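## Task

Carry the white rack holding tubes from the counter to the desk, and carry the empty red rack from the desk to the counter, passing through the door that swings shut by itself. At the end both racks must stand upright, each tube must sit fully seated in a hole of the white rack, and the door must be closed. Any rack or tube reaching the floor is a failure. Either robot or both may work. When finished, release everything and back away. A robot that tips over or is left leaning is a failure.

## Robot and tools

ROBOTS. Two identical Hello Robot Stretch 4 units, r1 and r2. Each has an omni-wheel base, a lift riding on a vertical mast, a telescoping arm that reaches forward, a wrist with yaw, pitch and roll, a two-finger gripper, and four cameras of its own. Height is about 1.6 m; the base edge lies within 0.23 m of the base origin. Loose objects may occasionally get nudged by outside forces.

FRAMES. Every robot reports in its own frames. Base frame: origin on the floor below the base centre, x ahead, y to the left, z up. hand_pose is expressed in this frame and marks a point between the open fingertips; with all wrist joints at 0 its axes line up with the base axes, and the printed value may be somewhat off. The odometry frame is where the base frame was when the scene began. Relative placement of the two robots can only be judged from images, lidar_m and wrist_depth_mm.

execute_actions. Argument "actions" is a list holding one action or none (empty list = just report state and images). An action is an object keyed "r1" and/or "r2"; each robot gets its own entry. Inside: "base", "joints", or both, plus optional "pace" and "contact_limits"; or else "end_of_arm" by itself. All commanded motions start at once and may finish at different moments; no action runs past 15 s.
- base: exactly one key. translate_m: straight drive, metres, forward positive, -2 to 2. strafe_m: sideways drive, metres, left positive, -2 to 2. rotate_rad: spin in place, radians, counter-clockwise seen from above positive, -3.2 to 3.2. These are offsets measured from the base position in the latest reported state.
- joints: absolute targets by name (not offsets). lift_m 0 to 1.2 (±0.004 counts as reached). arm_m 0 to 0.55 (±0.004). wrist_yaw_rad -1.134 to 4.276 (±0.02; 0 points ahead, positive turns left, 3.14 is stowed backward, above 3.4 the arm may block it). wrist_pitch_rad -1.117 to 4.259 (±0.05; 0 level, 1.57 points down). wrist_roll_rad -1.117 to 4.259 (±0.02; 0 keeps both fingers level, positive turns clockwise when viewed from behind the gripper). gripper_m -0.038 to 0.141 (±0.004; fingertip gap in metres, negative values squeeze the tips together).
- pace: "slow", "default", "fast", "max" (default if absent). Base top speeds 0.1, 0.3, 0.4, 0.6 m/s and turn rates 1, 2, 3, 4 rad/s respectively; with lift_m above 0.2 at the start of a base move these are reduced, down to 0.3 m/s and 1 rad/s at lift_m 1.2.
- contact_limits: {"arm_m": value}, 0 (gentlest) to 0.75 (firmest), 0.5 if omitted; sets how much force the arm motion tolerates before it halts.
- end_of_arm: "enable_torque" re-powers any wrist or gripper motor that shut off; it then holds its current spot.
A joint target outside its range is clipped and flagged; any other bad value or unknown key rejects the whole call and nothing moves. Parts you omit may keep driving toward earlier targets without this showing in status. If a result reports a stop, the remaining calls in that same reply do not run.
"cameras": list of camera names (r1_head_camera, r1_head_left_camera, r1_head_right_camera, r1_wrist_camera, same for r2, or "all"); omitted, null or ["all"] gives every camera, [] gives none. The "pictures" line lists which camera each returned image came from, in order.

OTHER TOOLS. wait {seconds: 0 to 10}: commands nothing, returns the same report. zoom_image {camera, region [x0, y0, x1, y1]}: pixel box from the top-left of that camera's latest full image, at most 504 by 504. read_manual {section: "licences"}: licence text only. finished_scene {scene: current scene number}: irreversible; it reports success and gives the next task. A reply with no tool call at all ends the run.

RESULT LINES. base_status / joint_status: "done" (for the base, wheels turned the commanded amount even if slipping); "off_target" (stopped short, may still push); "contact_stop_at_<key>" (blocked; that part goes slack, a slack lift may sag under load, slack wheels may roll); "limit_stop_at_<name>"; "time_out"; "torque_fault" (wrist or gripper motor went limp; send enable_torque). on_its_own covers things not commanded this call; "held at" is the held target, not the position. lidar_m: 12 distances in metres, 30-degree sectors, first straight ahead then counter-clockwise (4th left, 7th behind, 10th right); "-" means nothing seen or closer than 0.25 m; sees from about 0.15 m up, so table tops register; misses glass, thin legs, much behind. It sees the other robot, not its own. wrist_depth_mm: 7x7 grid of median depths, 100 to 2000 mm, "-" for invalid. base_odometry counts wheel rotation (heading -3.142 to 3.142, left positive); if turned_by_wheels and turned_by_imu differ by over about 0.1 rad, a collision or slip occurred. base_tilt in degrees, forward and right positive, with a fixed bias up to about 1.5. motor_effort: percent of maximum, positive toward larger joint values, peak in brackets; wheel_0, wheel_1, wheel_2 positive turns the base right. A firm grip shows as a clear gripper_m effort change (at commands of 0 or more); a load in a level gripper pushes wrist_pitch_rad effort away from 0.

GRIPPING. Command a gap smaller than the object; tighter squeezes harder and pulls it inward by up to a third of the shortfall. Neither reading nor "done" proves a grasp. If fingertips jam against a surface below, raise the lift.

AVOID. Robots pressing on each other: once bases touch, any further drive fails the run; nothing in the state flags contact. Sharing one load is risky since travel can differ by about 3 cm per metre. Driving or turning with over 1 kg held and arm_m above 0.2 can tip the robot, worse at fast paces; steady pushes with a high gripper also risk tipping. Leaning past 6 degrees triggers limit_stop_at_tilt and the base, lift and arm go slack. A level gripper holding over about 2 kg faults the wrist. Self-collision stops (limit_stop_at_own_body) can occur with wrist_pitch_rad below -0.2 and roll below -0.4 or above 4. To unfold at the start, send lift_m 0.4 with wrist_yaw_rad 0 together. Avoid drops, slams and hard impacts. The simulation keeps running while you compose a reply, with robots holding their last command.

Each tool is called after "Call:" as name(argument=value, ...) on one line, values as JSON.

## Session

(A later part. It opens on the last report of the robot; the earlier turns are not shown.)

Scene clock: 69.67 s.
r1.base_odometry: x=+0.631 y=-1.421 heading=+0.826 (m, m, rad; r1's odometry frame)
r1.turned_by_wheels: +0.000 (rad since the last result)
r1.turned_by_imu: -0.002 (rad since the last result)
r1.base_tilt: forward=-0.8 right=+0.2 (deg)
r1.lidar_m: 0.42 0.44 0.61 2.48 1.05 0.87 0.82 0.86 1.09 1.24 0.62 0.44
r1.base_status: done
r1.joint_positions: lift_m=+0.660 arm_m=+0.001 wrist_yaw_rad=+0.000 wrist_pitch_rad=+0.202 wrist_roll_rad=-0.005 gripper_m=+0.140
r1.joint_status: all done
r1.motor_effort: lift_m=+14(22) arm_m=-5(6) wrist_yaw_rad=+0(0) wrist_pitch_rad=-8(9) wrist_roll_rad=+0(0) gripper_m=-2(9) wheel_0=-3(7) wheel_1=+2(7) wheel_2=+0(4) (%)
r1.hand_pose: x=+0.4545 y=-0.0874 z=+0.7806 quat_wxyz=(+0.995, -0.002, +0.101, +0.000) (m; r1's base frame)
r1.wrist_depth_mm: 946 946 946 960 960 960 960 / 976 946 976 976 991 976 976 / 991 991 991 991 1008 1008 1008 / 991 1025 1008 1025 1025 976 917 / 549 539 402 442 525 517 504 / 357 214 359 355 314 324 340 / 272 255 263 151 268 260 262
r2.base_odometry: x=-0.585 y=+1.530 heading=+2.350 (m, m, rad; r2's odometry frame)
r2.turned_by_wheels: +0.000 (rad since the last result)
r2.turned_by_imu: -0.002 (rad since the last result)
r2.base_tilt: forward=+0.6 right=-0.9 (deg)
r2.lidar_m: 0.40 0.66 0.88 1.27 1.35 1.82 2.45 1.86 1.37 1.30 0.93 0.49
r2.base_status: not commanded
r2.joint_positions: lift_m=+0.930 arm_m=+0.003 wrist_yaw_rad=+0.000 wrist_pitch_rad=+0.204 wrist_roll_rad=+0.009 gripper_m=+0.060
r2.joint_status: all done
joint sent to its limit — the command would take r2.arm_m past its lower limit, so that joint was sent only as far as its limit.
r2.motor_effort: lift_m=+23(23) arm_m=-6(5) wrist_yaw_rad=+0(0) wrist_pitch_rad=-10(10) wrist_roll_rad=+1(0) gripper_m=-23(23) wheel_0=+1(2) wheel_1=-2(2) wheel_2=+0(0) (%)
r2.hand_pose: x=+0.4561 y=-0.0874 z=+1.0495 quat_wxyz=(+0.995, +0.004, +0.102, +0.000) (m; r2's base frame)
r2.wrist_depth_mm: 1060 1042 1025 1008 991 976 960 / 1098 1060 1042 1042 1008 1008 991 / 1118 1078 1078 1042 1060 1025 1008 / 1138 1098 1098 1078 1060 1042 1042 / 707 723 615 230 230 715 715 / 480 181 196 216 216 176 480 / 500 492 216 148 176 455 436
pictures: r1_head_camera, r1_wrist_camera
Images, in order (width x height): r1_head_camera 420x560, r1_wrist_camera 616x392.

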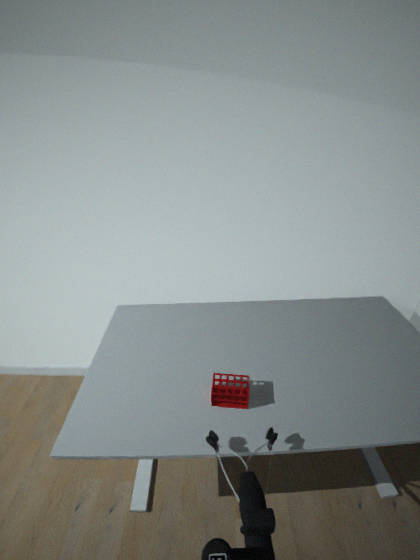

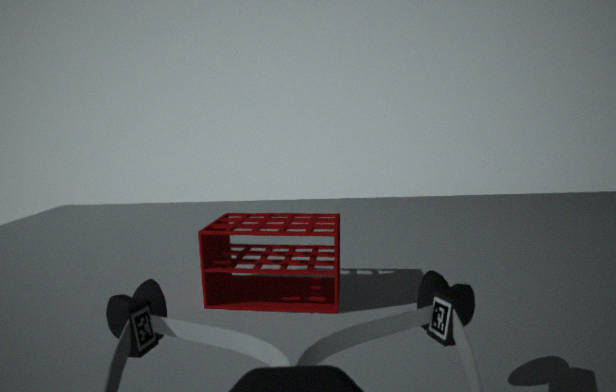

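Call:
execute_actions(actions=[{"r1":{"joints":{"arm_m":0.135,"lift_m":0.632},"base":{"strafe_m":0.025},"pace":"slow"},"r2":{"base":{"translate_m":-0.6},"pace":"default"}}], cameras=["r1_wrist_camera"])

Call:
execute_actions(actions=[{"r1":{"joints":{"gripper_m":0.06},"pace":"slow"},"r2":{"base":{"rotate_rad":-1.6},"pace":"slow"}}], cameras=["r1_wrist_camera","r2_head_camera"])

Scene clock: 75.70 s.
r1.base_odometry: x=+0.612 y=-1.404 heading=+0.826 (m, m, rad; r1's odometry frame)
r1.turned_by_wheels: +0.000 (rad since the last result)
r1.turned_by_imu: -0.001 (rad since the last result)
r1.base_tilt: forward=-0.7 right=+0.1 (deg)
r1.lidar_m: 0.40 0.44 0.60 2.45 1.07 0.86 0.82 0.85 1.09 1.27 0.61 0.47
r1.base_status: done
r1.joint_positions: lift_m=+0.632 arm_m=+0.134 wrist_yaw_rad=+0.000 wrist_pitch_rad=+0.202 wrist_roll_rad=-0.005 gripper_m=+0.140
r1.joint_status: all done
r1.motor_effort: lift_m=+14(15) arm_m=+6(7) wrist_yaw_rad=+0(0) wrist_pitch_rad=-8(7) wrist_roll_rad=+0(0) gripper_m=-2(0) wheel_0=-2(6) wheel_1=+2(4) wheel_2=+0(1) (%)
r1.hand_pose: x=+0.5875 y=-0.0874 z=+0.7526 quat_wxyz=(+0.995, -0.002, +0.101, +0.000) (m; r1's base frame)
r1.wrist_depth_mm: 820 820 809 820 842 842 831 / 842 854 854 854 866 842 854 / 866 866 866 878 866 854 878 / 866 866 878 891 798 798 768 / 442 445 236 259 256 418 410 / 293 214 247 254 207 265 279 / 223 211 216 151 218 214 220
r2.base_odometry: x=-0.164 y=+1.103 heading=+2.350 (m, m, rad; r2's odometry frame)
r2.turned_by_wheels: +0.000 (rad since the last result)
r2.turned_by_imu: +0.000 (rad since the last result)
r2.base_tilt: forward=+0.6 right=-0.7 (deg)
r2.lidar_m: 0.40 1.24 1.33 1.27 1.34 1.82 1.84 1.87 1.36 1.30 1.36 0.48
r2.base_status: done
r2.joint_positions: lift_m=+0.930 arm_m=+0.003 wrist_yaw_rad=+0.000 wrist_pitch_rad=+0.204 wrist_roll_rad=+0.009 gripper_m=+0.060
r2.joint_status: not commanded
r2.motor_effort: lift_m=+23(23) arm_m=-6(6) wrist_yaw_rad=+0(0) wrist_pitch_rad=-10(10) wrist_roll_rad=+1(1) gripper_m=-23(23) wheel_0=-1(7) wheel_1=-1(5) wheel_2=-1(9) (%)
r2.hand_pose: x=+0.4560 y=-0.0874 z=+1.0495 quat_wxyz=(+0.995, +0.004, +0.102, +0.000) (m; r2's base frame)
r2.wrist_depth_mm: 1661 1661 1618 1576 1618 1537 1537 / 1708 1661 1618 1661 1618 1576 1537 / 1756 1708 1708 1708 1618 1661 1576 / 1397 1366 1205 1160 1182 1397 1661 / 1138 1118 1098 231 231 1060 1708 / 1160 180 196 216 216 176 1708 / 1182 1182 215 148 176 1118 1661
pictures: r1_wrist_camera
Images, in order (width x height): r1_wrist_camera 616x392.

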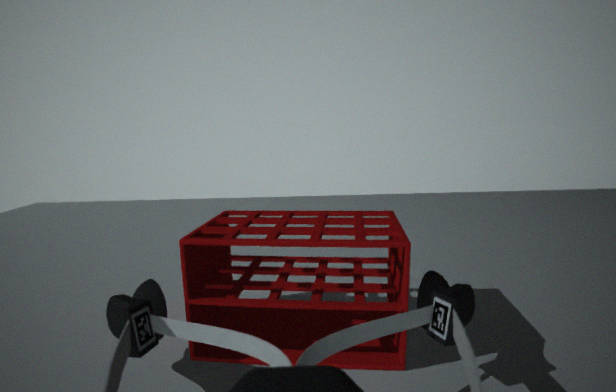

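Scene clock: 79.50 s.
r1.base_odometry: x=+0.612 y=-1.404 heading=+0.826 (m, m, rad; r1's odometry frame)
r1.turned_by_wheels: +0.000 (rad since the last result)
r1.turned_by_imu: -0.001 (rad since the last result)
r1.base_tilt: forward=-0.8 right=+0.2 (deg)
r1.lidar_m: 0.42 0.44 0.59 2.46 1.06 0.86 0.83 0.86 1.09 1.25 0.62 0.46
r1.base_status: not commanded
r1.joint_positions: lift_m=+0.632 arm_m=+0.134 wrist_yaw_rad=+0.000 wrist_pitch_rad=+0.202 wrist_roll_rad=-0.005 gripper_m=+0.060
r1.joint_status: all done
r1.motor_effort: lift_m=+14(14) arm_m=+6(6) wrist_yaw_rad=+0(0) wrist_pitch_rad=-8(8) wrist_roll_rad=+0(0) gripper_m=-4(1) wheel_0=-2(3) wheel_1=+2(2) wheel_2=+0(0) (%)
r1.hand_pose: x=+0.5875 y=-0.0874 z=+0.7526 quat_wxyz=(+0.995, -0.002, +0.101, +0.000) (m; r1's base frame)
r1.wrist_depth_mm: 842 820 831 842 831 842 831 / 842 854 842 842 842 842 842 / 866 854 878 878 866 866 891 / 866 866 878 878 798 788 768 / 442 442 285 237 392 421 410 / 293 296 216 241 213 285 279 / 224 214 210 191 209 215 219
r2.base_odometry: x=-0.164 y=+1.103 heading=+0.750 (m, m, rad; r2's odometry frame)
r2.turned_by_wheels: -1.600 (rad since the last result)
r2.turned_by_imu: -1.583 (rad since the last result)
r2.base_tilt: forward=+0.5 right=-0.9 (deg)
r2.lidar_m: 0.41 1.34 1.29 1.21 1.27 1.33 1.27 1.33 1.81 1.83 1.90 0.48
r2.base_status: done
r2.joint_positions: lift_m=+0.930 arm_m=+0.003 wrist_yaw_rad=+0.000 wrist_pitch_rad=+0.204 wrist_roll_rad=+0.009 gripper_m=+0.060
r2.joint_status: not commanded
r2.motor_effort: lift_m=+22(23) arm_m=-6(6) wrist_yaw_rad=-1(2) wrist_pitch_rad=-10(9) wrist_roll_rad=+1(1) gripper_m=-24(23) wheel_0=+3(5) wheel_1=+1(8) wheel_2=+1(6) (%)
r2.hand_pose: x=+0.4560 y=-0.0875 z=+1.0495 quat_wxyz=(+0.995, +0.004, +0.102, -0.001) (m; r2's base frame)
r2.wrist_depth_mm: 1078 1060 1042 1025 1025 1008 1008 / 1098 1078 1078 1042 1042 1060 1025 / 1138 1118 1098 1098 1078 1060 1042 / 1182 1160 1118 1098 1098 1118 1078 / 1182 1182 1160 231 230 1138 1118 / 1229 180 196 217 216 176 1138 / 1255 1255 215 148 176 1205 1160
pictures: r1_wrist_camera, r2_head_camera
Images, in order (width x height): r1_wrist_camera 616x392, r2_head_camera 420x560.

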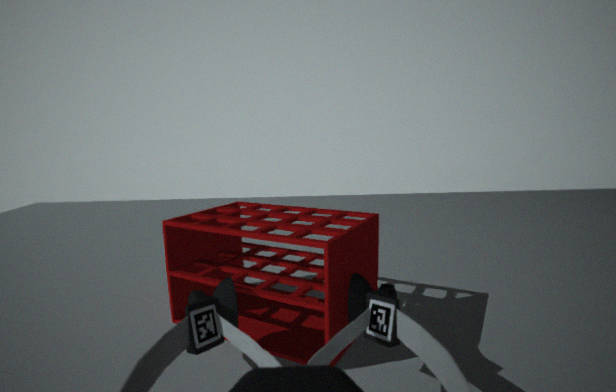

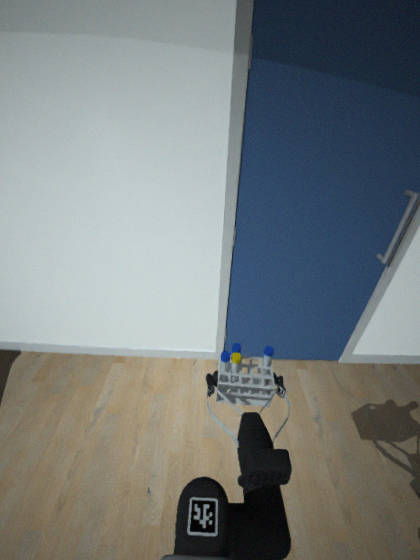

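Call:
execute_actions(actions=[{"r1":{"joints":{"gripper_m":0.14},"pace":"slow"},"r2":{"base":{"strafe_m":-0.9}}}], cameras=["r1_wrist_camera"])

Call:
execute_actions(actions=[{"r1":{"joints":{"arm_m":0},"pace":"slow"}}], cameras=["r1_wrist_camera","r1_head_camera"])

Scene clock: 87.67 s.
r1.base_odometry: x=+0.612 y=-1.404 heading=+0.826 (m, m, rad; r1's odometry frame)
r1.turned_by_wheels: +0.000 (rad since the last result)
r1.turned_by_imu: -0.002 (rad since the last result)
r1.base_tilt: forward=-0.8 right=+0.2 (deg)
r1.lidar_m: 0.42 0.44 0.60 2.46 1.07 0.86 0.81 0.88 1.11 1.27 0.61 0.45
r1.base_status: not commanded
r1.joint_positions: lift_m=+0.632 arm_m=+0.134 wrist_yaw_rad=+0.000 wrist_pitch_rad=+0.202 wrist_roll_rad=-0.005 gripper_m=+0.140
r1.joint_status: all done
r1.motor_effort: lift_m=+14(14) arm_m=+6(6) wrist_yaw_rad=+0(0) wrist_pitch_rad=-8(8) wrist_roll_rad=+0(0) gripper_m=-1(5) wheel_0=-2(3) wheel_1=+2(2) wheel_2=+0(0) (%)
r1.hand_pose: x=+0.5875 y=-0.0874 z=+0.7526 quat_wxyz=(+0.995, -0.002, +0.101, +0.000) (m; r1's base frame)
r1.wrist_depth_mm: 809 820 831 831 842 831 831 / 831 842 842 854 854 866 854 / 854 866 854 866 878 878 878 / 878 878 878 878 798 778 778 / 445 445 286 237 392 418 410 / 294 213 272 242 245 265 279 / 224 210 216 151 218 213 219
r2.base_odometry: x=+0.449 y=+0.444 heading=+0.750 (m, m, rad; r2's odometry frame)
r2.turned_by_wheels: +0.000 (rad since the last result)
r2.turned_by_imu: +0.000 (rad since the last result)
r2.base_tilt: forward=+0.5 right=-0.9 (deg)
r2.lidar_m: 0.41 1.38 1.87 2.11 1.84 1.33 1.25 1.32 0.97 0.91 0.99 0.46
r2.base_status: done
r2.joint_positions: lift_m=+0.930 arm_m=+0.003 wrist_yaw_rad=+0.000 wrist_pitch_rad=+0.204 wrist_roll_rad=+0.009 gripper_m=+0.060
r2.joint_status: not commanded
r2.motor_effort: lift_m=+22(23) arm_m=-6(6) wrist_yaw_rad=+0(2) wrist_pitch_rad=-10(10) wrist_roll_rad=+1(1) gripper_m=-24(23) wheel_0=+0(9) wheel_1=+0(10) wheel_2=+0(2) (%)
r2.hand_pose: x=+0.4560 y=-0.0874 z=+1.0495 quat_wxyz=(+0.995, +0.004, +0.102, +0.000) (m; r2's base frame)
r2.wrist_depth_mm: 1060 1078 1042 1060 1042 1025 1025 / 1118 1118 1078 1078 1060 1060 1025 / 1160 1138 1118 1078 1098 1060 1078 / 1182 1138 1118 1098 1118 1138 1098 / 1229 1182 1160 213 231 1160 1138 / 1255 181 196 216 216 175 1138 / 1308 1281 216 148 176 1205 1182
pictures: r1_wrist_camera
Images, in order (width x height): r1_wrist_camera 616x392.

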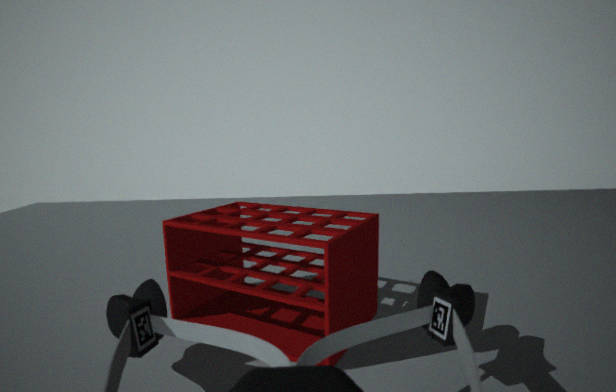

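Scene clock: 90.30 s.
r1.base_odometry: x=+0.612 y=-1.404 heading=+0.826 (m, m, rad; r1's odometry frame)
r1.turned_by_wheels: +0.000 (rad since the last result)
r1.turned_by_imu: -0.001 (rad since the last result)
r1.base_tilt: forward=-0.7 right=+0.1 (deg)
r1.lidar_m: 0.45 0.43 0.61 2.46 1.05 0.87 0.83 0.86 1.10 1.26 0.61 0.49
r1.base_status: not commanded
r1.joint_positions: lift_m=+0.632 arm_m=+0.001 wrist_yaw_rad=+0.000 wrist_pitch_rad=+0.202 wrist_roll_rad=-0.005 gripper_m=+0.140
r1.joint_status: all done
r1.motor_effort: lift_m=+14(14) arm_m=-5(9) wrist_yaw_rad=+0(0) wrist_pitch_rad=-8(7) wrist_roll_rad=+0(0) gripper_m=-2(1) wheel_0=-3(2) wheel_1=+2(2) wheel_2=+0(0) (%)
r1.hand_pose: x=+0.4545 y=-0.0874 z=+0.7526 quat_wxyz=(+0.995, -0.002, +0.101, +0.000) (m; r1's base frame)
r1.wrist_depth_mm: 946 946 946 946 976 976 976 / 991 960 976 976 991 976 991 / 991 1008 1008 1008 991 991 1025 / 991 878 723 449 798 798 778 / 449 449 410 382 436 421 413 / 297 213 300 296 258 265 282 / 225 211 219 151 221 216 216
r2.base_odometry: x=+0.449 y=+0.444 heading=+0.750 (m, m, rad; r2's odometry frame)
r2.turned_by_wheels: +0.000 (rad since the last result)
r2.turned_by_imu: -0.001 (rad since the last result)
r2.base_tilt: forward=+0.5 right=-1.0 (deg)
r2.lidar_m: 0.42 1.37 1.86 2.12 1.83 1.30 1.25 1.32 0.95 0.90 0.99 0.47
r2.base_status: not commanded
r2.joint_positions: lift_m=+0.930 arm_m=+0.003 wrist_yaw_rad=+0.000 wrist_pitch_rad=+0.204 wrist_roll_rad=+0.009 gripper_m=+0.060
r2.joint_status: not commanded
r2.motor_effort: lift_m=+21(22) arm_m=-6(6) wrist_yaw_rad=+0(2) wrist_pitch_rad=-10(10) wrist_roll_rad=+0(1) gripper_m=-23(23) wheel_0=+1(1) wheel_1=+0(0) wheel_2=+0(0) (%)
r2.hand_pose: x=+0.4560 y=-0.0874 z=+1.0495 quat_wxyz=(+0.995, +0.004, +0.102, +0.000) (m; r2's base frame)
r2.wrist_depth_mm: 1078 1060 1098 1042 1025 1008 1008 / 1098 1098 1098 1042 1060 1060 1042 / 1160 1138 1118 1098 1118 1078 1078 / 1160 1160 1160 1118 1118 1118 1078 / 1205 1205 1182 231 230 1138 1138 / 1308 180 196 216 217 176 1160 / 1308 1308 216 148 176 1205 1182
pictures: r1_head_camera, r1_wrist_camera
Images, in order (width x height): r1_head_camera 420x560, r1_wrist_camera 616x392.

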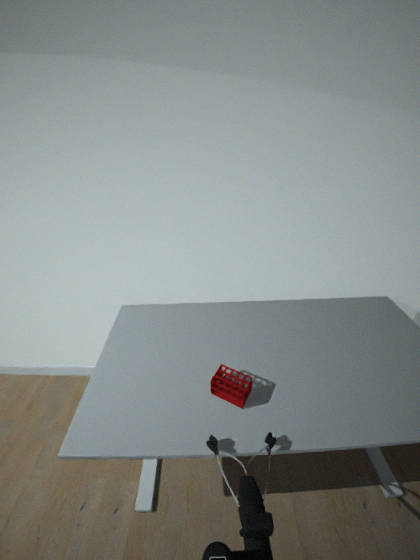

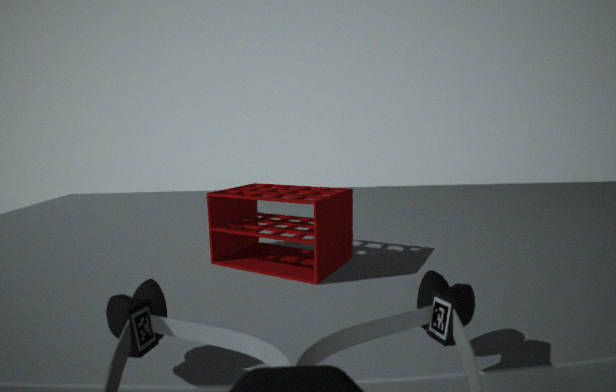

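Call:
execute_actions(actions=[{"r1":{"base":{"strafe_m":0.376}}}], cameras=[])

Call:
execute_actions(actions=[{"r1":{"base":{"rotate_rad":-0.5},"joints":{"arm_m":0.1},"pace":"slow"}}], cameras=["r1_wrist_camera"])

Scene clock: 96.43 s.
r1.base_odometry: x=+0.336 y=-1.149 heading=+0.825 (m, m, rad; r1's odometry frame)
r1.turned_by_wheels: +0.000 (rad since the last result)
r1.turned_by_imu: -0.001 (rad since the last result)
r1.base_tilt: forward=-0.7 right=+0.1 (deg)
r1.lidar_m: 0.43 1.30 1.82 2.07 1.07 0.78 0.75 0.87 1.10 1.63 0.61 0.49
r1.base_status: done
r1.joint_positions: lift_m=+0.632 arm_m=+0.001 wrist_yaw_rad=+0.000 wrist_pitch_rad=+0.202 wrist_roll_rad=-0.005 gripper_m=+0.140
r1.joint_status: not commanded
r1.motor_effort: lift_m=+15(15) arm_m=-5(6) wrist_yaw_rad=+0(0) wrist_pitch_rad=-8(7) wrist_roll_rad=+0(0) gripper_m=-1(1) wheel_0=+0(10) wheel_1=+0(9) wheel_2=+0(0) (%)
r1.hand_pose: x=+0.4545 y=-0.0874 z=+0.7526 quat_wxyz=(+0.995, -0.002, +0.101, +0.000) (m; r1's base frame)
r1.wrist_depth_mm: 960 960 960 960 960 960 976 / 976 991 976 976 991 976 976 / 1008 991 991 991 1008 1008 1025 / 1008 1008 1025 831 820 798 707 / 1042 1042 449 439 436 424 415 / 1078 214 298 297 257 254 282 / 225 211 217 151 222 214 217
r2.base_odometry: x=+0.449 y=+0.444 heading=+0.750 (m, m, rad; r2's odometry frame)
r2.turned_by_wheels: +0.000 (rad since the last result)
r2.turned_by_imu: -0.001 (rad since the last result)
r2.base_tilt: forward=+0.7 right=-1.0 (deg)
r2.lidar_m: 0.39 1.37 1.85 2.11 1.84 1.32 1.25 1.30 0.96 0.91 0.98 0.48
r2.base_status: not commanded
r2.joint_positions: lift_m=+0.930 arm_m=+0.003 wrist_yaw_rad=+0.000 wrist_pitch_rad=+0.204 wrist_roll_rad=+0.009 gripper_m=+0.060
r2.joint_status: not commanded
r2.motor_effort: lift_m=+22(22) arm_m=-6(6) wrist_yaw_rad=+3(1) wrist_pitch_rad=-10(12) wrist_roll_rad=+0(1) gripper_m=-23(22) wheel_0=+0(0) wheel_1=+0(1) wheel_2=+0(0) (%)
r2.hand_pose: x=+0.4560 y=-0.0874 z=+1.0495 quat_wxyz=(+0.995, +0.004, +0.102, +0.000) (m; r2's base frame)
r2.wrist_depth_mm: 1098 1078 1060 1042 1060 1042 1025 / 1118 1098 1078 1060 1078 1060 1042 / 1160 1160 1118 1118 1098 1060 1060 / 1160 1160 1138 1098 1138 1118 1078 / 1182 1205 1182 231 231 1160 1138 / 1255 181 196 216 216 175 1160 / 1281 1281 216 148 176 1205 1182
pictures: none
No camera images: the call's "cameras" was empty. Leave "cameras" out to get every camera's image.

Scene clock: 98.73 s.
r1.base_odometry: x=+0.336 y=-1.149 heading=+0.326 (m, m, rad; r1's odometry frame)
r1.turned_by_wheels: -0.500 (rad since the last result)
r1.turned_by_imu: -0.507 (rad since the last result)
r1.base_tilt: forward=-0.8 right=+0.2 (deg)
r1.lidar_m: 0.45 0.40 1.29 1.85 2.08 1.02 0.75 0.73 0.87 1.12 1.65 0.64
r1.base_status: done
r1.joint_positions: lift_m=+0.632 arm_m=+0.099 wrist_yaw_rad=+0.000 wrist_pitch_rad=+0.202 wrist_roll_rad=-0.005 gripper_m=+0.140
r1.joint_status: all done
r1.motor_effort: lift_m=+15(15) arm_m=+6(5) wrist_yaw_rad=+0(0) wrist_pitch_rad=-8(8) wrist_roll_rad=+0(0) gripper_m=-1(1) wheel_0=+1(5) wheel_1=+0(8) wheel_2=+3(3) (%)
r1.hand_pose: x=+0.5525 y=-0.0874 z=+0.7526 quat_wxyz=(+0.995, -0.002, +0.101, +0.000) (m; r1's base frame)
r1.wrist_depth_mm: 788 866 976 1098 1229 1430 1281 / 798 891 991 1098 1281 1430 1281 / 820 891 1008 1118 1336 1499 1336 / 809 878 723 699 798 788 759 / 449 445 442 424 433 418 410 / 296 213 297 294 259 303 1336 / 223 210 216 151 254 1138 1308
r2.base_odometry: x=+0.449 y=+0.444 heading=+0.750 (m, m, rad; r2's odometry frame)
r2.turned_by_wheels: +0.000 (rad since the last result)
r2.turned_by_imu: +0.000 (rad since the last result)
r2.base_tilt: forward=+0.5 right=-0.9 (deg)
r2.lidar_m: 0.39 1.38 1.86 2.12 1.84 1.32 1.27 1.30 0.95 0.90 0.98 0.48
r2.base_status: not commanded
r2.joint_positions: lift_m=+0.930 arm_m=+0.003 wrist_yaw_rad=+0.000 wrist_pitch_rad=+0.204 wrist_roll_rad=+0.009 gripper_m=+0.060
r2.joint_status: not commanded
r2.motor_effort: lift_m=+22(22) arm_m=-6(6) wrist_yaw_rad=+1(2) wrist_pitch_rad=-10(11) wrist_roll_rad=+1(1) gripper_m=-24(23) wheel_0=+0(0) wheel_1=-1(0) wheel_2=+0(0) (%)
r2.hand_pose: x=+0.4560 y=-0.0874 z=+1.0495 quat_wxyz=(+0.995, +0.004, +0.102, +0.000) (m; r2's base frame)
r2.wrist_depth_mm: 1098 1078 1078 1060 1042 1025 1025 / 1098 1098 1098 1078 1060 1060 1042 / 1160 1160 1138 1098 1118 1060 1060 / 1182 1138 1118 1118 1118 1098 1098 / 1229 1205 1160 230 231 1138 1118 / 1229 181 196 217 216 176 1160 / 1281 1308 216 148 176 1229 1182
pictures: r1_wrist_camera
Images, in order (width x height): r1_wrist_camera 616x392.

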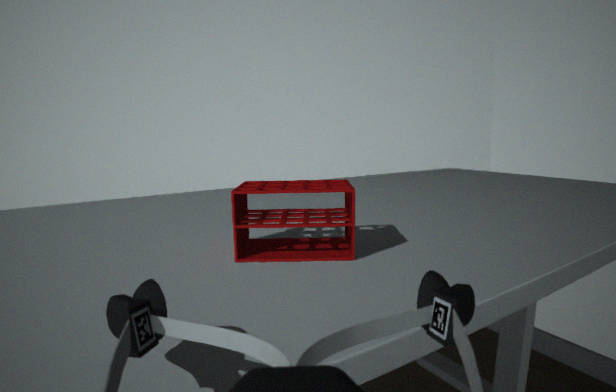

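Call:
execute_actions(actions=[{"r1":{"joints":{"arm_m":0.305},"pace":"slow"}}], cameras=["r1_wrist_camera","r1_head_camera"])

Scene clock: 104.40 s.
r1.base_odometry: x=+0.336 y=-1.149 heading=+0.326 (m, m, rad; r1's odometry frame)
r1.turned_by_wheels: +0.000 (rad since the last result)
r1.turned_by_imu: -0.001 (rad since the last result)
r1.base_tilt: forward=-0.7 right=+0.2 (deg)
r1.lidar_m: 0.43 0.41 1.32 1.84 2.08 1.03 0.77 0.74 0.87 1.12 1.65 0.61
r1.base_status: not commanded
r1.joint_positions: lift_m=+0.632 arm_m=+0.304 wrist_yaw_rad=+0.000 wrist_pitch_rad=+0.202 wrist_roll_rad=-0.005 gripper_m=+0.140
r1.joint_status: all done
r1.motor_effort: lift_m=+15(15) arm_m=+6(6) wrist_yaw_rad=+0(0) wrist_pitch_rad=-7(7) wrist_roll_rad=+0(0) gripper_m=-1(1) wheel_0=+2(2) wheel_1=+0(0) wheel_2=+3(3) (%)
r1.hand_pose: x=+0.7575 y=-0.0874 z=+0.7526 quat_wxyz=(+0.995, -0.002, +0.101, +0.000) (m; r1's base frame)
r1.wrist_depth_mm: 647 715 778 904 1025 1205 1182 / 654 723 809 917 1025 1205 1229 / 676 741 831 931 1060 1255 1205 / 676 732 798 820 798 778 759 / 439 436 232 274 252 415 404 / 293 206 220 252 204 262 277 / 221 208 205 151 213 211 218
r2.base_odometry: x=+0.449 y=+0.444 heading=+0.750 (m, m, rad; r2's odometry frame)
r2.turned_by_wheels: +0.000 (rad since the last result)
r2.turned_by_imu: -0.001 (rad since the last result)
r2.base_tilt: forward=+0.5 right=-0.9 (deg)
r2.lidar_m: 0.40 1.37 1.87 2.12 1.83 1.32 1.25 1.30 0.96 0.91 1.00 0.47
r2.base_status: not commanded
r2.joint_positions: lift_m=+0.930 arm_m=+0.003 wrist_yaw_rad=+0.000 wrist_pitch_rad=+0.204 wrist_roll_rad=+0.009 gripper_m=+0.060
r2.joint_status: not commanded
r2.motor_effort: lift_m=+21(22) arm_m=-6(6) wrist_yaw_rad=+2(0) wrist_pitch_rad=-10(9) wrist_roll_rad=+0(1) gripper_m=-24(24) wheel_0=+0(0) wheel_1=-1(0) wheel_2=+0(0) (%)
r2.hand_pose: x=+0.4560 y=-0.0874 z=+1.0495 quat_wxyz=(+0.995, +0.004, +0.102, +0.000) (m; r2's base frame)
r2.wrist_depth_mm: 1098 1078 1060 1042 1042 1025 1025 / 1118 1118 1078 1078 1060 1060 1025 / 1138 1138 1138 1098 1078 1078 1078 / 1160 1182 1138 1138 1098 1118 1118 / 1205 1205 1138 230 229 1138 1118 / 1255 181 196 216 216 175 1160 / 1255 1255 216 148 176 1205 1205
pictures: r1_head_camera, r1_wrist_camera
Images, in order (width x height): r1_head_camera 420x560, r1_wrist_camera 616x392.

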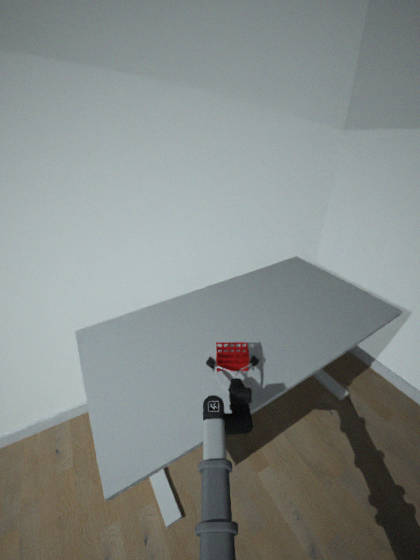

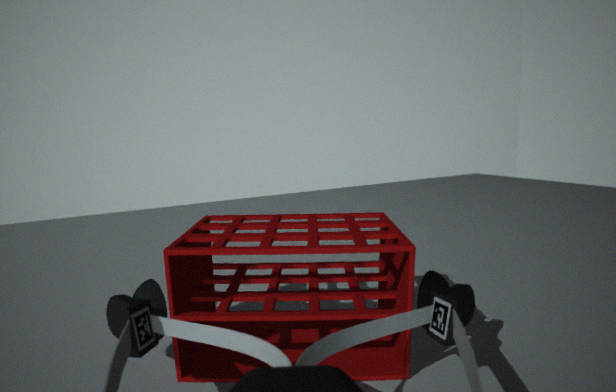

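Call:
execute_actions(actions=[{"r1":{"joints":{"arm_m":0.322,"gripper_m":0.06},"pace":"slow"}}], cameras=[])

Call:
execute_actions(actions=[{"r1":{"joints":{"lift_m":0.72},"pace":"slow"}}], cameras=["r1_wrist_camera"])

Scene clock: 110.77 s.
r1.base_odometry: x=+0.336 y=-1.149 heading=+0.326 (m, m, rad; r1's odometry frame)
r1.turned_by_wheels: +0.000 (rad since the last result)
r1.turned_by_imu: -0.001 (rad since the last result)
r1.base_tilt: forward=-0.8 right=+0.2 (deg)
r1.lidar_m: 0.43 0.41 1.32 1.87 2.08 1.04 0.77 0.75 0.88 1.12 1.63 0.59
r1.base_status: not commanded
r1.joint_positions: lift_m=+0.632 arm_m=+0.321 wrist_yaw_rad=+0.000 wrist_pitch_rad=+0.203 wrist_roll_rad=-0.005 gripper_m=+0.061
r1.joint_status: all done
r1.motor_effort: lift_m=+15(14) arm_m=+6(7) wrist_yaw_rad=+0(0) wrist_pitch_rad=-8(8) wrist_roll_rad=+0(1) gripper_m=-29(29) wheel_0=+2(2) wheel_1=+1(0) wheel_2=+3(3) (%)
r1.hand_pose: x=+0.7745 y=-0.0874 z=+0.7524 quat_wxyz=(+0.995, -0.002, +0.101, +0.000) (m; r1's base frame)
r1.wrist_depth_mm: 634 691 778 878 976 1205 1182 / 647 699 778 891 991 1229 1182 / 654 723 809 931 1025 1229 1229 / 668 715 798 831 788 768 750 / 433 436 216 218 216 415 407 / 289 185 208 208 199 264 277 / 205 176 208 214 182 200 216
r2.base_odometry: x=+0.449 y=+0.444 heading=+0.750 (m, m, rad; r2's odometry frame)
r2.turned_by_wheels: +0.000 (rad since the last result)
r2.turned_by_imu: -0.001 (rad since the last result)
r2.base_tilt: forward=+0.6 right=-0.9 (deg)
r2.lidar_m: 0.41 1.36 1.86 2.10 1.86 1.33 1.25 1.32 0.95 0.91 0.97 0.46
r2.base_status: not commanded
r2.joint_positions: lift_m=+0.930 arm_m=+0.003 wrist_yaw_rad=+0.000 wrist_pitch_rad=+0.204 wrist_roll_rad=+0.009 gripper_m=+0.060
r2.joint_status: not commanded
r2.motor_effort: lift_m=+21(22) arm_m=-6(6) wrist_yaw_rad=+1(2) wrist_pitch_rad=-11(11) wrist_roll_rad=+1(1) gripper_m=-24(24) wheel_0=+1(0) wheel_1=-1(0) wheel_2=+0(0) (%)
r2.hand_pose: x=+0.4560 y=-0.0874 z=+1.0495 quat_wxyz=(+0.995, +0.004, +0.102, +0.000) (m; r2's base frame)
r2.wrist_depth_mm: 1078 1078 1078 1042 1042 1025 1025 / 1098 1118 1098 1098 1078 1060 1025 / 1138 1118 1118 1098 1078 1098 1060 / 1229 1182 1160 1098 1118 1118 1078 / 1229 1205 1205 230 230 1138 1118 / 1255 181 196 216 216 176 1160 / 1281 1308 216 148 176 1205 1182
pictures: none
No camera images: the call's "cameras" was empty. Leave "cameras" out to get every camera's image.

Scene clock: 112.37 s.
r1.base_odometry: x=+0.336 y=-1.149 heading=+0.326 (m, m, rad; r1's odometry frame)
r1.turned_by_wheels: +0.000 (rad since the last result)
r1.turned_by_imu: +0.000 (rad since the last result)
r1.base_tilt: forward=-0.7 right=+0.2 (deg)
r1.lidar_m: 0.43 0.41 1.31 1.86 2.08 1.06 0.76 0.75 0.89 1.14 1.63 0.59
r1.base_status: not commanded
r1.joint_positions: lift_m=+0.720 arm_m=+0.321 wrist_yaw_rad=+0.000 wrist_pitch_rad=+0.203 wrist_roll_rad=-0.005 gripper_m=+0.061
r1.joint_status: all done
r1.motor_effort: lift_m=+24(24) arm_m=+6(6) wrist_yaw_rad=+0(0) wrist_pitch_rad=-11(9) wrist_roll_rad=+0(0) gripper_m=-29(28) wheel_0=+1(2) wheel_1=+0(1) wheel_2=+3(3) (%)
r1.hand_pose: x=+0.7745 y=-0.0874 z=+0.8396 quat_wxyz=(+0.995, -0.002, +0.101, +0.000) (m; r1's base frame)
r1.wrist_depth_mm: 627 691 778 878 1008 1160 1205 / 647 707 788 878 1008 1229 1205 / 654 723 809 917 1042 1229 1229 / 661 732 809 917 1060 1182 1229 / 676 715 215 218 216 691 676 / 480 184 208 211 198 439 455 / 338 176 209 213 182 330 359
r2.base_odometry: x=+0.449 y=+0.444 heading=+0.750 (m, m, rad; r2's odometry frame)
r2.turned_by_wheels: +0.000 (rad since the last result)
r2.turned_by_imu: +0.000 (rad since the last result)
r2.base_tilt: forward=+0.5 right=-0.8 (deg)
r2.lidar_m: 0.41 1.37 1.86 2.10 1.84 1.32 1.25 1.32 0.96 0.91 0.96 0.47
r2.base_status: not commanded
r2.joint_positions: lift_m=+0.930 arm_m=+0.003 wrist_yaw_rad=+0.000 wrist_pitch_rad=+0.204 wrist_roll_rad=+0.009 gripper_m=+0.060
r2.joint_status: not commanded
r2.motor_effort: lift_m=+21(22) arm_m=-6(6) wrist_yaw_rad=+0(1) wrist_pitch_rad=-9(10) wrist_roll_rad=+1(1) gripper_m=-24(24) wheel_0=+0(0) wheel_1=+0(1) wheel_2=+0(0) (%)
r2.hand_pose: x=+0.4560 y=-0.0874 z=+1.0495 quat_wxyz=(+0.995, +0.004, +0.102, +0.000) (m; r2's base frame)
r2.wrist_depth_mm: 1098 1078 1060 1060 1025 1025 1008 / 1098 1118 1098 1098 1060 1060 1042 / 1138 1118 1118 1118 1078 1078 1060 / 1182 1160 1160 1118 1118 1118 1078 / 1229 1229 1182 231 231 1118 1138 / 1281 181 196 216 216 175 1138 / 1281 1281 216 148 176 1205 1205
pictures: r1_wrist_camera
Images, in order (width x height): r1_wrist_camera 616x392.

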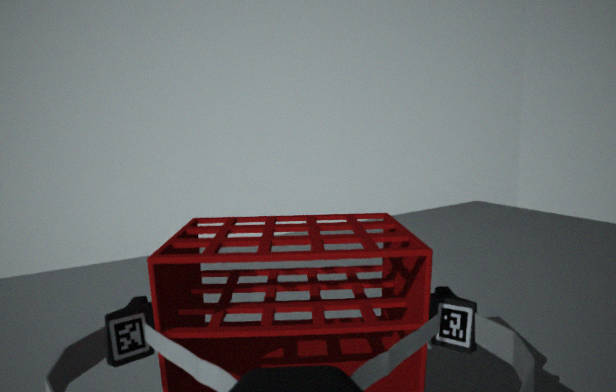

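Call:
execute_actions(actions=[{"r1":{"joints":{"arm_m":0,"lift_m":0.9},"pace":"slow"}}], cameras=[])

Call:
execute_actions(actions=[{"r1":{"base":{"rotate_rad":-2.61},"pace":"slow"}}], cameras=["r1_head_camera","r1_head_left_camera","r2_head_camera"])

Scene clock: 120.70 s.
r1.base_odometry: x=+0.336 y=-1.149 heading=+0.326 (m, m, rad; r1's odometry frame)
r1.turned_by_wheels: +0.000 (rad since the last result)
r1.turned_by_imu: -0.002 (rad since the last result)
r1.base_tilt: forward=-0.7 right=+0.2 (deg)
r1.lidar_m: 0.44 0.41 1.30 1.84 2.08 1.03 0.77 0.75 0.87 1.14 1.64 0.60
r1.base_status: not commanded
r1.joint_positions: lift_m=+0.900 arm_m=+0.001 wrist_yaw_rad=+0.000 wrist_pitch_rad=+0.203 wrist_roll_rad=-0.005 gripper_m=+0.061
r1.joint_status: all done
r1.motor_effort: lift_m=+24(24) arm_m=-6(6) wrist_yaw_rad=+0(0) wrist_pitch_rad=-9(8) wrist_roll_rad=+0(0) gripper_m=-28(29) wheel_0=+2(2) wheel_1=+0(0) wheel_2=+3(3) (%)
r1.hand_pose: x=+0.4545 y=-0.0874 z=+1.0196 quat_wxyz=(+0.995, -0.002, +0.101, +0.000) (m; r1's base frame)
r1.wrist_depth_mm: 866 946 1042 1205 1308 1537 1281 / 878 960 1042 1229 1397 1537 1336 / 904 976 1078 1229 1430 1576 1366 / 917 1008 1078 1229 1464 1618 1308 / 917 1008 216 217 216 1281 1336 / 917 185 207 210 198 809 831 / 621 176 209 214 182 609 661
r2.base_odometry: x=+0.449 y=+0.444 heading=+0.750 (m, m, rad; r2's odometry frame)
r2.turned_by_wheels: +0.000 (rad since the last result)
r2.turned_by_imu: -0.001 (rad since the last result)
r2.base_tilt: forward=+0.5 right=-0.8 (deg)
r2.lidar_m: 0.41 1.37 1.85 2.09 1.83 1.32 1.26 1.30 0.97 0.91 1.01 0.46
r2.base_status: not commanded
r2.joint_positions: lift_m=+0.930 arm_m=+0.003 wrist_yaw_rad=+0.000 wrist_pitch_rad=+0.204 wrist_roll_rad=+0.009 gripper_m=+0.060
r2.joint_status: not commanded
r2.motor_effort: lift_m=+22(21) arm_m=-6(6) wrist_yaw_rad=+0(1) wrist_pitch_rad=-10(10) wrist_roll_rad=+1(1) gripper_m=-22(22) wheel_0=+0(0) wheel_1=-1(0) wheel_2=+0(0) (%)
r2.hand_pose: x=+0.4560 y=-0.0874 z=+1.0495 quat_wxyz=(+0.995, +0.004, +0.102, +0.000) (m; r2's base frame)
r2.wrist_depth_mm: 1078 1098 1098 1060 1025 1025 1025 / 1118 1118 1078 1060 1078 1042 1025 / 1182 1138 1118 1098 1078 1098 1078 / 1182 1182 1118 1098 1118 1138 1118 / 1229 1205 1205 230 230 1118 1138 / 1255 181 196 216 216 175 1160 / 1255 1308 216 148 176 1229 1182
pictures: none
No camera images: the call's "cameras" was empty. Leave "cameras" out to get every camera's image.

Scene clock: 124.60 s.
r1.base_odometry: x=+0.336 y=-1.149 heading=-2.284 (m, m, rad; r1's odometry frame)
r1.turned_by_wheels: -2.610 (rad since the last result)
r1.turned_by_imu: -2.647 (rad since the last result)
r1.base_tilt: forward=-0.7 right=+0.1 (deg)
r1.lidar_m: 0.44 0.85 1.13 1.65 0.59 0.42 0.43 1.32 1.89 2.07 1.03 0.76
r1.base_status: done
r1.joint_positions: lift_m=+0.900 arm_m=+0.001 wrist_yaw_rad=+0.000 wrist_pitch_rad=+0.203 wrist_roll_rad=-0.005 gripper_m=+0.061
r1.joint_status: not commanded
r1.motor_effort: lift_m=+24(24) arm_m=-5(5) wrist_yaw_rad=+0(0) wrist_pitch_rad=-11(9) wrist_roll_rad=+0(1) gripper_m=-29(29) wheel_0=+3(4) wheel_1=+1(4) wheel_2=+3(7) (%)
r1.hand_pose: x=+0.4545 y=-0.0874 z=+1.0196 quat_wxyz=(+0.995, -0.002, +0.101, +0.000) (m; r1's base frame)
r1.wrist_depth_mm: 569 564 569 525 484 480 480 / 580 580 585 539 496 496 488 / 591 591 585 559 504 508 504 / 609 609 603 508 521 521 517 / 627 621 216 218 218 530 535 / 640 185 208 210 198 535 535 / 661 176 208 213 182 554 554
r2.base_odometry: x=+0.449 y=+0.444 heading=+0.750 (m, m, rad; r2's odometry frame)
r2.turned_by_wheels: +0.000 (rad since the last result)
r2.turned_by_imu: -0.001 (rad since the last result)
r2.base_tilt: forward=+0.6 right=-0.9 (deg)
r2.lidar_m: 0.41 1.37 1.87 2.11 1.83 1.33 1.26 1.32 0.95 0.90 0.98 0.48
r2.base_status: not commanded
r2.joint_positions: lift_m=+0.930 arm_m=+0.003 wrist_yaw_rad=+0.000 wrist_pitch_rad=+0.204 wrist_roll_rad=+0.009 gripper_m=+0.060
r2.joint_status: not commanded
r2.motor_effort: lift_m=+21(22) arm_m=-6(6) wrist_yaw_rad=+1(0) wrist_pitch_rad=-11(11) wrist_roll_rad=+1(1) gripper_m=-23(22) wheel_0=+0(0) wheel_1=-1(1) wheel_2=+0(0) (%)
r2.hand_pose: x=+0.4560 y=-0.0874 z=+1.0495 quat_wxyz=(+0.995, +0.004, +0.102, +0.000) (m; r2's base frame)
r2.wrist_depth_mm: 1098 1078 1060 1060 1042 1025 1025 / 1118 1098 1098 1060 1060 1042 1060 / 1160 1118 1118 1098 1078 1078 1060 / 1182 1160 1138 1098 1098 1098 1098 / 1205 1205 1182 231 231 1118 1118 / 1255 181 196 217 216 176 1160 / 1308 1281 216 148 176 1229 1205
pictures: r1_head_camera, r1_head_left_camera, r2_head_camera
Images, in order (width x height): r1_head_camera 420x560, r1_head_left_camera 420x672, r2_head_camera 420x560.

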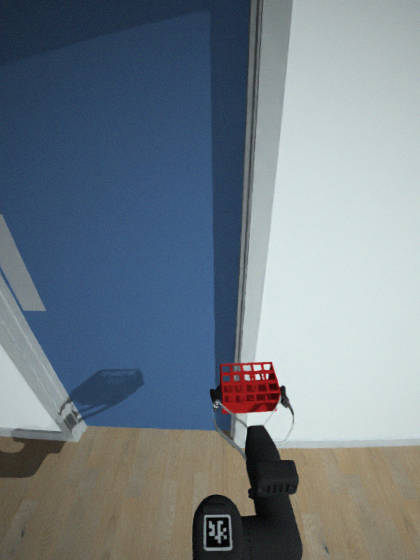

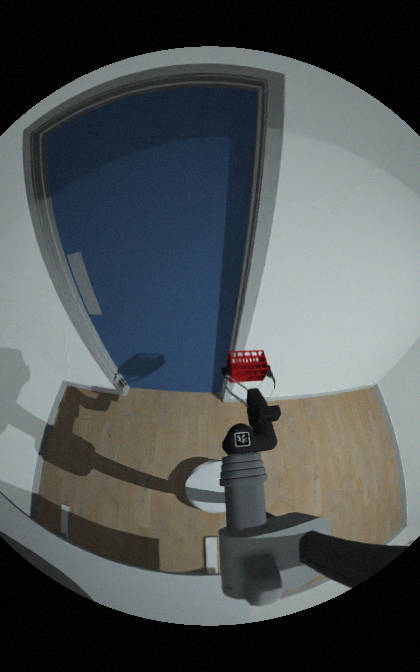

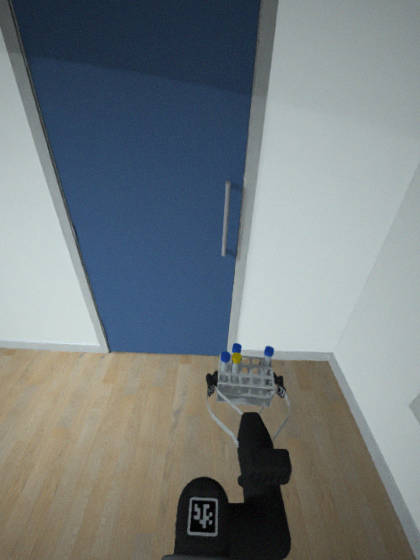

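Call:
execute_actions(actions=[{"r1":{"base":{"strafe_m":0.32}},"r2":{"base":{"translate_m":-0.7}}}], cameras=["r1_head_camera"])

Call:
execute_actions(actions=[{"r1":{"base":{"rotate_rad":3.1},"pace":"slow"},"r2":{"base":{"strafe_m":-0.45}}}], cameras=[])

Call:
execute_actions(actions=[{"r1":{"base":{"translate_m":-0.5}}}], cameras=[])

Call:
execute_actions(actions=[{"r1":{"base":{"translate_m":-0.6},"pace":"slow"}}], cameras=["r1_head_camera","r2_head_camera"])

Scene clock: 133.87 s.
r1.base_odometry: x=+0.578 y=-1.358 heading=-2.284 (m, m, rad; r1's odometry frame)
r1.turned_by_wheels: +0.000 (rad since the last result)
r1.turned_by_imu: -0.002 (rad since the last result)
r1.base_tilt: forward=-0.7 right=+0.2 (deg)
r1.lidar_m: 0.41 0.88 1.14 1.31 0.59 0.45 0.41 0.44 1.82 2.39 1.05 0.86
r1.base_status: done
r1.joint_positions: lift_m=+0.900 arm_m=+0.001 wrist_yaw_rad=+0.000 wrist_pitch_rad=+0.203 wrist_roll_rad=-0.005 gripper_m=+0.061
r1.joint_status: not commanded
r1.motor_effort: lift_m=+24(24) arm_m=-6(6) wrist_yaw_rad=+0(1) wrist_pitch_rad=-10(10) wrist_roll_rad=+0(0) gripper_m=-28(29) wheel_0=+1(9) wheel_1=-1(8) wheel_2=+1(2) (%)
r1.hand_pose: x=+0.4545 y=-0.0874 z=+1.0196 quat_wxyz=(+0.995, -0.002, +0.101, +0.000) (m; r1's base frame)
r1.wrist_depth_mm: 580 585 574 580 574 574 488 / 591 591 591 591 591 580 500 / 603 603 603 603 597 597 508 / 627 621 615 615 609 609 517 / 640 634 216 218 217 615 530 / 661 184 207 210 199 574 549 / 668 176 208 214 181 603 564
r2.base_odometry: x=-0.063 y=-0.033 heading=+0.750 (m, m, rad; r2's odometry frame)
r2.turned_by_wheels: +0.000 (rad since the last result)
r2.turned_by_imu: +0.000 (rad since the last result)
r2.base_tilt: forward=+0.6 right=-0.8 (deg)
r2.lidar_m: 0.40 2.09 2.22 2.09 0.84 0.60 0.54 0.60 0.82 0.91 0.96 0.47
r2.base_status: done
r2.joint_positions: lift_m=+0.930 arm_m=+0.003 wrist_yaw_rad=+0.000 wrist_pitch_rad=+0.204 wrist_roll_rad=+0.009 gripper_m=+0.060
r2.joint_status: not commanded
r2.motor_effort: lift_m=+22(22) arm_m=-6(6) wrist_yaw_rad=+1(1) wrist_pitch_rad=-11(10) wrist_roll_rad=+1(1) gripper_m=-24(23) wheel_0=+0(5) wheel_1=-1(6) wheel_2=-2(11) (%)
r2.hand_pose: x=+0.4560 y=-0.0874 z=+1.0495 quat_wxyz=(+0.995, +0.004, +0.102, +0.000) (m; r2's base frame)
r2.wrist_depth_mm: 1808 1808 1808 1708 1708 1661 1366 / 1863 1863 1808 1808 1756 1708 1308 / 1863 1921 1808 1863 1808 1863 1336 / 1921 1921 1921 1863 1863 1808 1366 / - 1983 1921 213 229 1921 1308 / - 180 196 218 216 176 1336 / 1808 1756 216 148 176 1808 1255
pictures: r1_head_camera
Images, in order (width x height): r1_head_camera 420x560.

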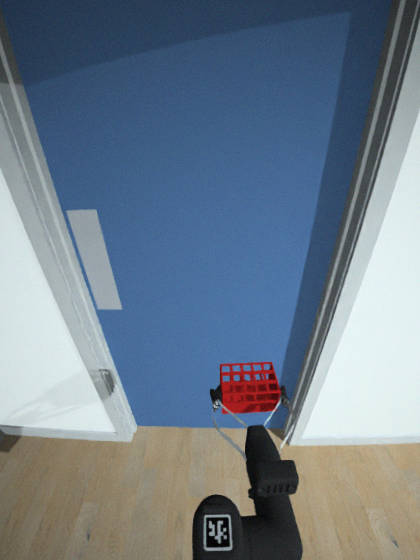

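Scene clock: 138.27 s.
r1.base_odometry: x=+0.578 y=-1.358 heading=+0.816 (m, m, rad; r1's odometry frame)
r1.turned_by_wheels: +3.100 (rad since the last result)
r1.turned_by_imu: +3.143 (rad since the last result)
r1.base_tilt: forward=-0.7 right=+0.2 (deg)
r1.lidar_m: 0.41 0.43 0.59 2.40 1.09 0.85 0.84 0.89 1.11 1.33 0.60 0.43
r1.base_status: done
r1.joint_positions: lift_m=+0.900 arm_m=+0.001 wrist_yaw_rad=+0.000 wrist_pitch_rad=+0.203 wrist_roll_rad=-0.005 gripper_m=+0.061
r1.joint_status: not commanded
r1.motor_effort: lift_m=+23(23) arm_m=-6(5) wrist_yaw_rad=+0(1) wrist_pitch_rad=-9(9) wrist_roll_rad=+0(0) gripper_m=-28(29) wheel_0=-3(6) wheel_1=-2(3) wheel_2=-2(5) (%)
r1.hand_pose: x=+0.4545 y=-0.0874 z=+1.0196 quat_wxyz=(+0.995, -0.002, +0.101, +0.000) (m; r1's base frame)
r1.wrist_depth_mm: 931 931 960 960 946 960 960 / 946 946 976 960 991 976 991 / 991 1008 1008 991 1008 1008 1008 / 991 991 1008 1025 1025 1025 1025 / 1025 1025 217 218 216 1060 1060 / 1060 184 208 210 198 798 831 / 627 176 208 213 182 603 654
r2.base_odometry: x=+0.244 y=-0.362 heading=+0.750 (m, m, rad; r2's odometry frame)
r2.turned_by_wheels: +0.000 (rad since the last result)
r2.turned_by_imu: +0.000 (rad since the last result)
r2.base_tilt: forward=+0.5 right=-0.9 (deg)
r2.lidar_m: 0.42 2.11 2.69 2.36 0.81 0.58 0.55 0.58 0.54 0.47 0.51 0.47
r2.base_status: done
r2.joint_positions: lift_m=+0.930 arm_m=+0.003 wrist_yaw_rad=+0.000 wrist_pitch_rad=+0.204 wrist_roll_rad=+0.009 gripper_m=+0.060
r2.joint_status: not commanded
r2.motor_effort: lift_m=+22(22) arm_m=-6(6) wrist_yaw_rad=+0(0) wrist_pitch_rad=-10(10) wrist_roll_rad=+1(0) gripper_m=-22(23) wheel_0=+0(8) wheel_1=+0(10) wheel_2=-1(0) (%)
r2.hand_pose: x=+0.4560 y=-0.0874 z=+1.0495 quat_wxyz=(+0.995, +0.004, +0.102, -0.001) (m; r2's base frame)
r2.wrist_depth_mm: 1808 1756 1708 1756 1708 1008 676 / 1863 1863 1808 1808 1756 1008 676 / 1863 1863 1808 1863 1863 991 683 / 1921 1921 1921 1921 1756 1025 676 / 1983 - 1921 231 230 1008 668 / - 181 196 216 216 176 647 / 1863 1756 216 148 176 946 603
pictures: none
No camera images: the call's "cameras" was empty. Leave "cameras" out to get every camera's image.

Scene clock: 141.40 s.
r1.base_odometry: x=+0.236 y=-1.722 heading=+0.816 (m, m, rad; r1's odometry frame)
r1.turned_by_wheels: +0.000 (rad since the last result)
r1.turned_by_imu: +0.000 (rad since the last result)
r1.base_tilt: forward=-0.7 right=+0.2 (deg)
r1.lidar_m: 0.44 0.93 2.50 1.05 0.47 0.33 0.33 0.36 0.51 1.10 1.37 0.94
r1.base_status: done
r1.joint_positions: lift_m=+0.900 arm_m=+0.001 wrist_yaw_rad=+0.000 wrist_pitch_rad=+0.203 wrist_roll_rad=-0.005 gripper_m=+0.061
r1.joint_status: not commanded
r1.motor_effort: lift_m=+23(23) arm_m=-5(5) wrist_yaw_rad=+0(0) wrist_pitch_rad=-10(10) wrist_roll_rad=+0(0) gripper_m=-29(30) wheel_0=-2(7) wheel_1=+1(8) wheel_2=+0(8) (%)
r1.hand_pose: x=+0.4544 y=-0.0874 z=+1.0197 quat_wxyz=(+0.995, -0.002, +0.101, +0.000) (m; r1's base frame)
r1.wrist_depth_mm: 1397 1430 1430 1464 1430 1430 1397 / 1430 1499 1464 1430 1464 1499 1464 / 1464 1430 1499 1499 1464 1464 1464 / 1499 1499 1464 1576 1537 1537 1537 / 1537 1499 216 218 217 1281 1205 / 1661 185 208 210 198 798 842 / 723 175 208 214 182 1661 1430
r2.base_odometry: x=+0.244 y=-0.362 heading=+0.750 (m, m, rad; r2's odometry frame)
r2.turned_by_wheels: +0.000 (rad since the last result)
r2.turned_by_imu: -0.001 (rad since the last result)
r2.base_tilt: forward=+0.6 right=-0.8 (deg)
r2.lidar_m: 0.38 2.09 2.70 2.38 0.81 0.58 0.54 0.58 0.53 0.47 0.51 0.48
r2.base_status: not commanded
r2.joint_positions: lift_m=+0.930 arm_m=+0.003 wrist_yaw_rad=+0.000 wrist_pitch_rad=+0.204 wrist_roll_rad=+0.009 gripper_m=+0.060
r2.joint_status: not commanded
r2.motor_effort: lift_m=+22(22) arm_m=-6(6) wrist_yaw_rad=+0(1) wrist_pitch_rad=-11(11) wrist_roll_rad=+1(1) gripper_m=-23(23) wheel_0=+0(1) wheel_1=+0(0) wheel_2=-1(1) (%)
r2.hand_pose: x=+0.4560 y=-0.0874 z=+1.0495 quat_wxyz=(+0.995, +0.004, +0.102, -0.001) (m; r2's base frame)
r2.wrist_depth_mm: 1808 1808 1756 1756 1708 991 683 / 1863 1863 1756 1863 1808 1008 676 / 1863 1863 1863 1808 1808 1025 676 / 1983 1983 1921 1921 1708 1008 683 / - 1921 1921 230 230 1008 668 / - 180 196 216 216 176 654 / 1808 1808 215 148 176 960 609
pictures: none
No camera images: the call's "cameras" was empty. Leave "cameras" out to get every camera's image.

Scene clock: 148.67 s.
r1.base_odometry: x=-0.175 y=-2.159 heading=+0.816 (m, m, rad; r1's odometry frame)
r1.turned_by_wheels: +0.000 (rad since the last result)
r1.turned_by_imu: -0.003 (rad since the last result)
r1.base_tilt: forward=-0.8 right=+0.2 (deg)
r1.lidar_m: 0.44 1.58 0.30 0.25 - 0.25 0.28 1.59 1.38 0.77 0.54 1.57
r1.base_status: done
r1.joint_positions: lift_m=+0.900 arm_m=+0.001 wrist_yaw_rad=+0.000 wrist_pitch_rad=+0.203 wrist_roll_rad=-0.005 gripper_m=+0.061
r1.joint_status: not commanded
r1.motor_effort: lift_m=+21(23) arm_m=-5(5) wrist_yaw_rad=+0(3) wrist_pitch_rad=-9(11) wrist_roll_rad=+0(0) gripper_m=-29(30) wheel_0=-7(14) wheel_1=+0(13) wheel_2=+5(16) (%)
r1.hand_pose: x=+0.4544 y=-0.0874 z=+1.0197 quat_wxyz=(+0.995, -0.002, +0.101, +0.000) (m; r1's base frame)
r1.wrist_depth_mm: - 1921 1983 - 1921 - 1708 / 1983 - - - - - 1756 / - - - - - - 1808 / - - - - - - 1756 / - - 216 217 217 1863 1708 / - 184 208 210 199 1808 1708 / 1708 176 208 213 182 1661 1756
r2.base_odometry: x=+0.244 y=-0.362 heading=+0.750 (m, m, rad; r2's odometry frame)
r2.turned_by_wheels: +0.000 (rad since the last result)
r2.turned_by_imu: -0.001 (rad since the last result)
r2.base_tilt: forward=+0.6 right=-0.9 (deg)
r2.lidar_m: 0.41 1.45 2.70 2.36 0.81 0.58 0.54 0.58 0.55 0.46 0.50 0.48
r2.base_status: not commanded
r2.joint_positions: lift_m=+0.930 arm_m=+0.003 wrist_yaw_rad=+0.000 wrist_pitch_rad=+0.204 wrist_roll_rad=+0.009 gripper_m=+0.060
r2.joint_status: not commanded
r2.motor_effort: lift_m=+22(22) arm_m=-6(6) wrist_yaw_rad=+2(3) wrist_pitch_rad=-10(10) wrist_roll_rad=+1(1) gripper_m=-23(23) wheel_0=+0(0) wheel_1=+0(0) wheel_2=-1(1) (%)
r2.hand_pose: x=+0.4560 y=-0.0874 z=+1.0495 quat_wxyz=(+0.995, +0.004, +0.102, -0.001) (m; r2's base frame)
r2.wrist_depth_mm: 1366 1576 - 1808 1756 991 683 / 1308 - - 1756 1756 991 683 / 1255 1983 - 1863 1808 991 683 / 1229 - - 1863 1756 1008 683 / 1983 - 1921 232 229 1025 676 / - 180 197 217 216 176 647 / 1756 1661 216 148 176 960 591
pictures: r1_head_camera, r2_head_camera
Images, in order (width x height): r1_head_camera 420x560, r2_head_camera 420x560.

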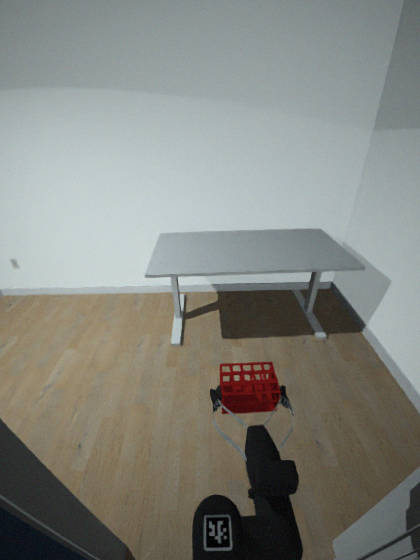

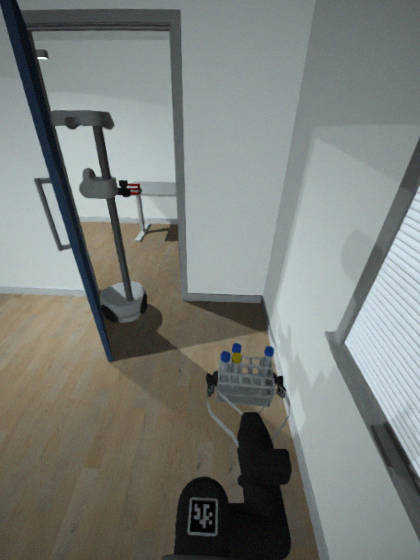

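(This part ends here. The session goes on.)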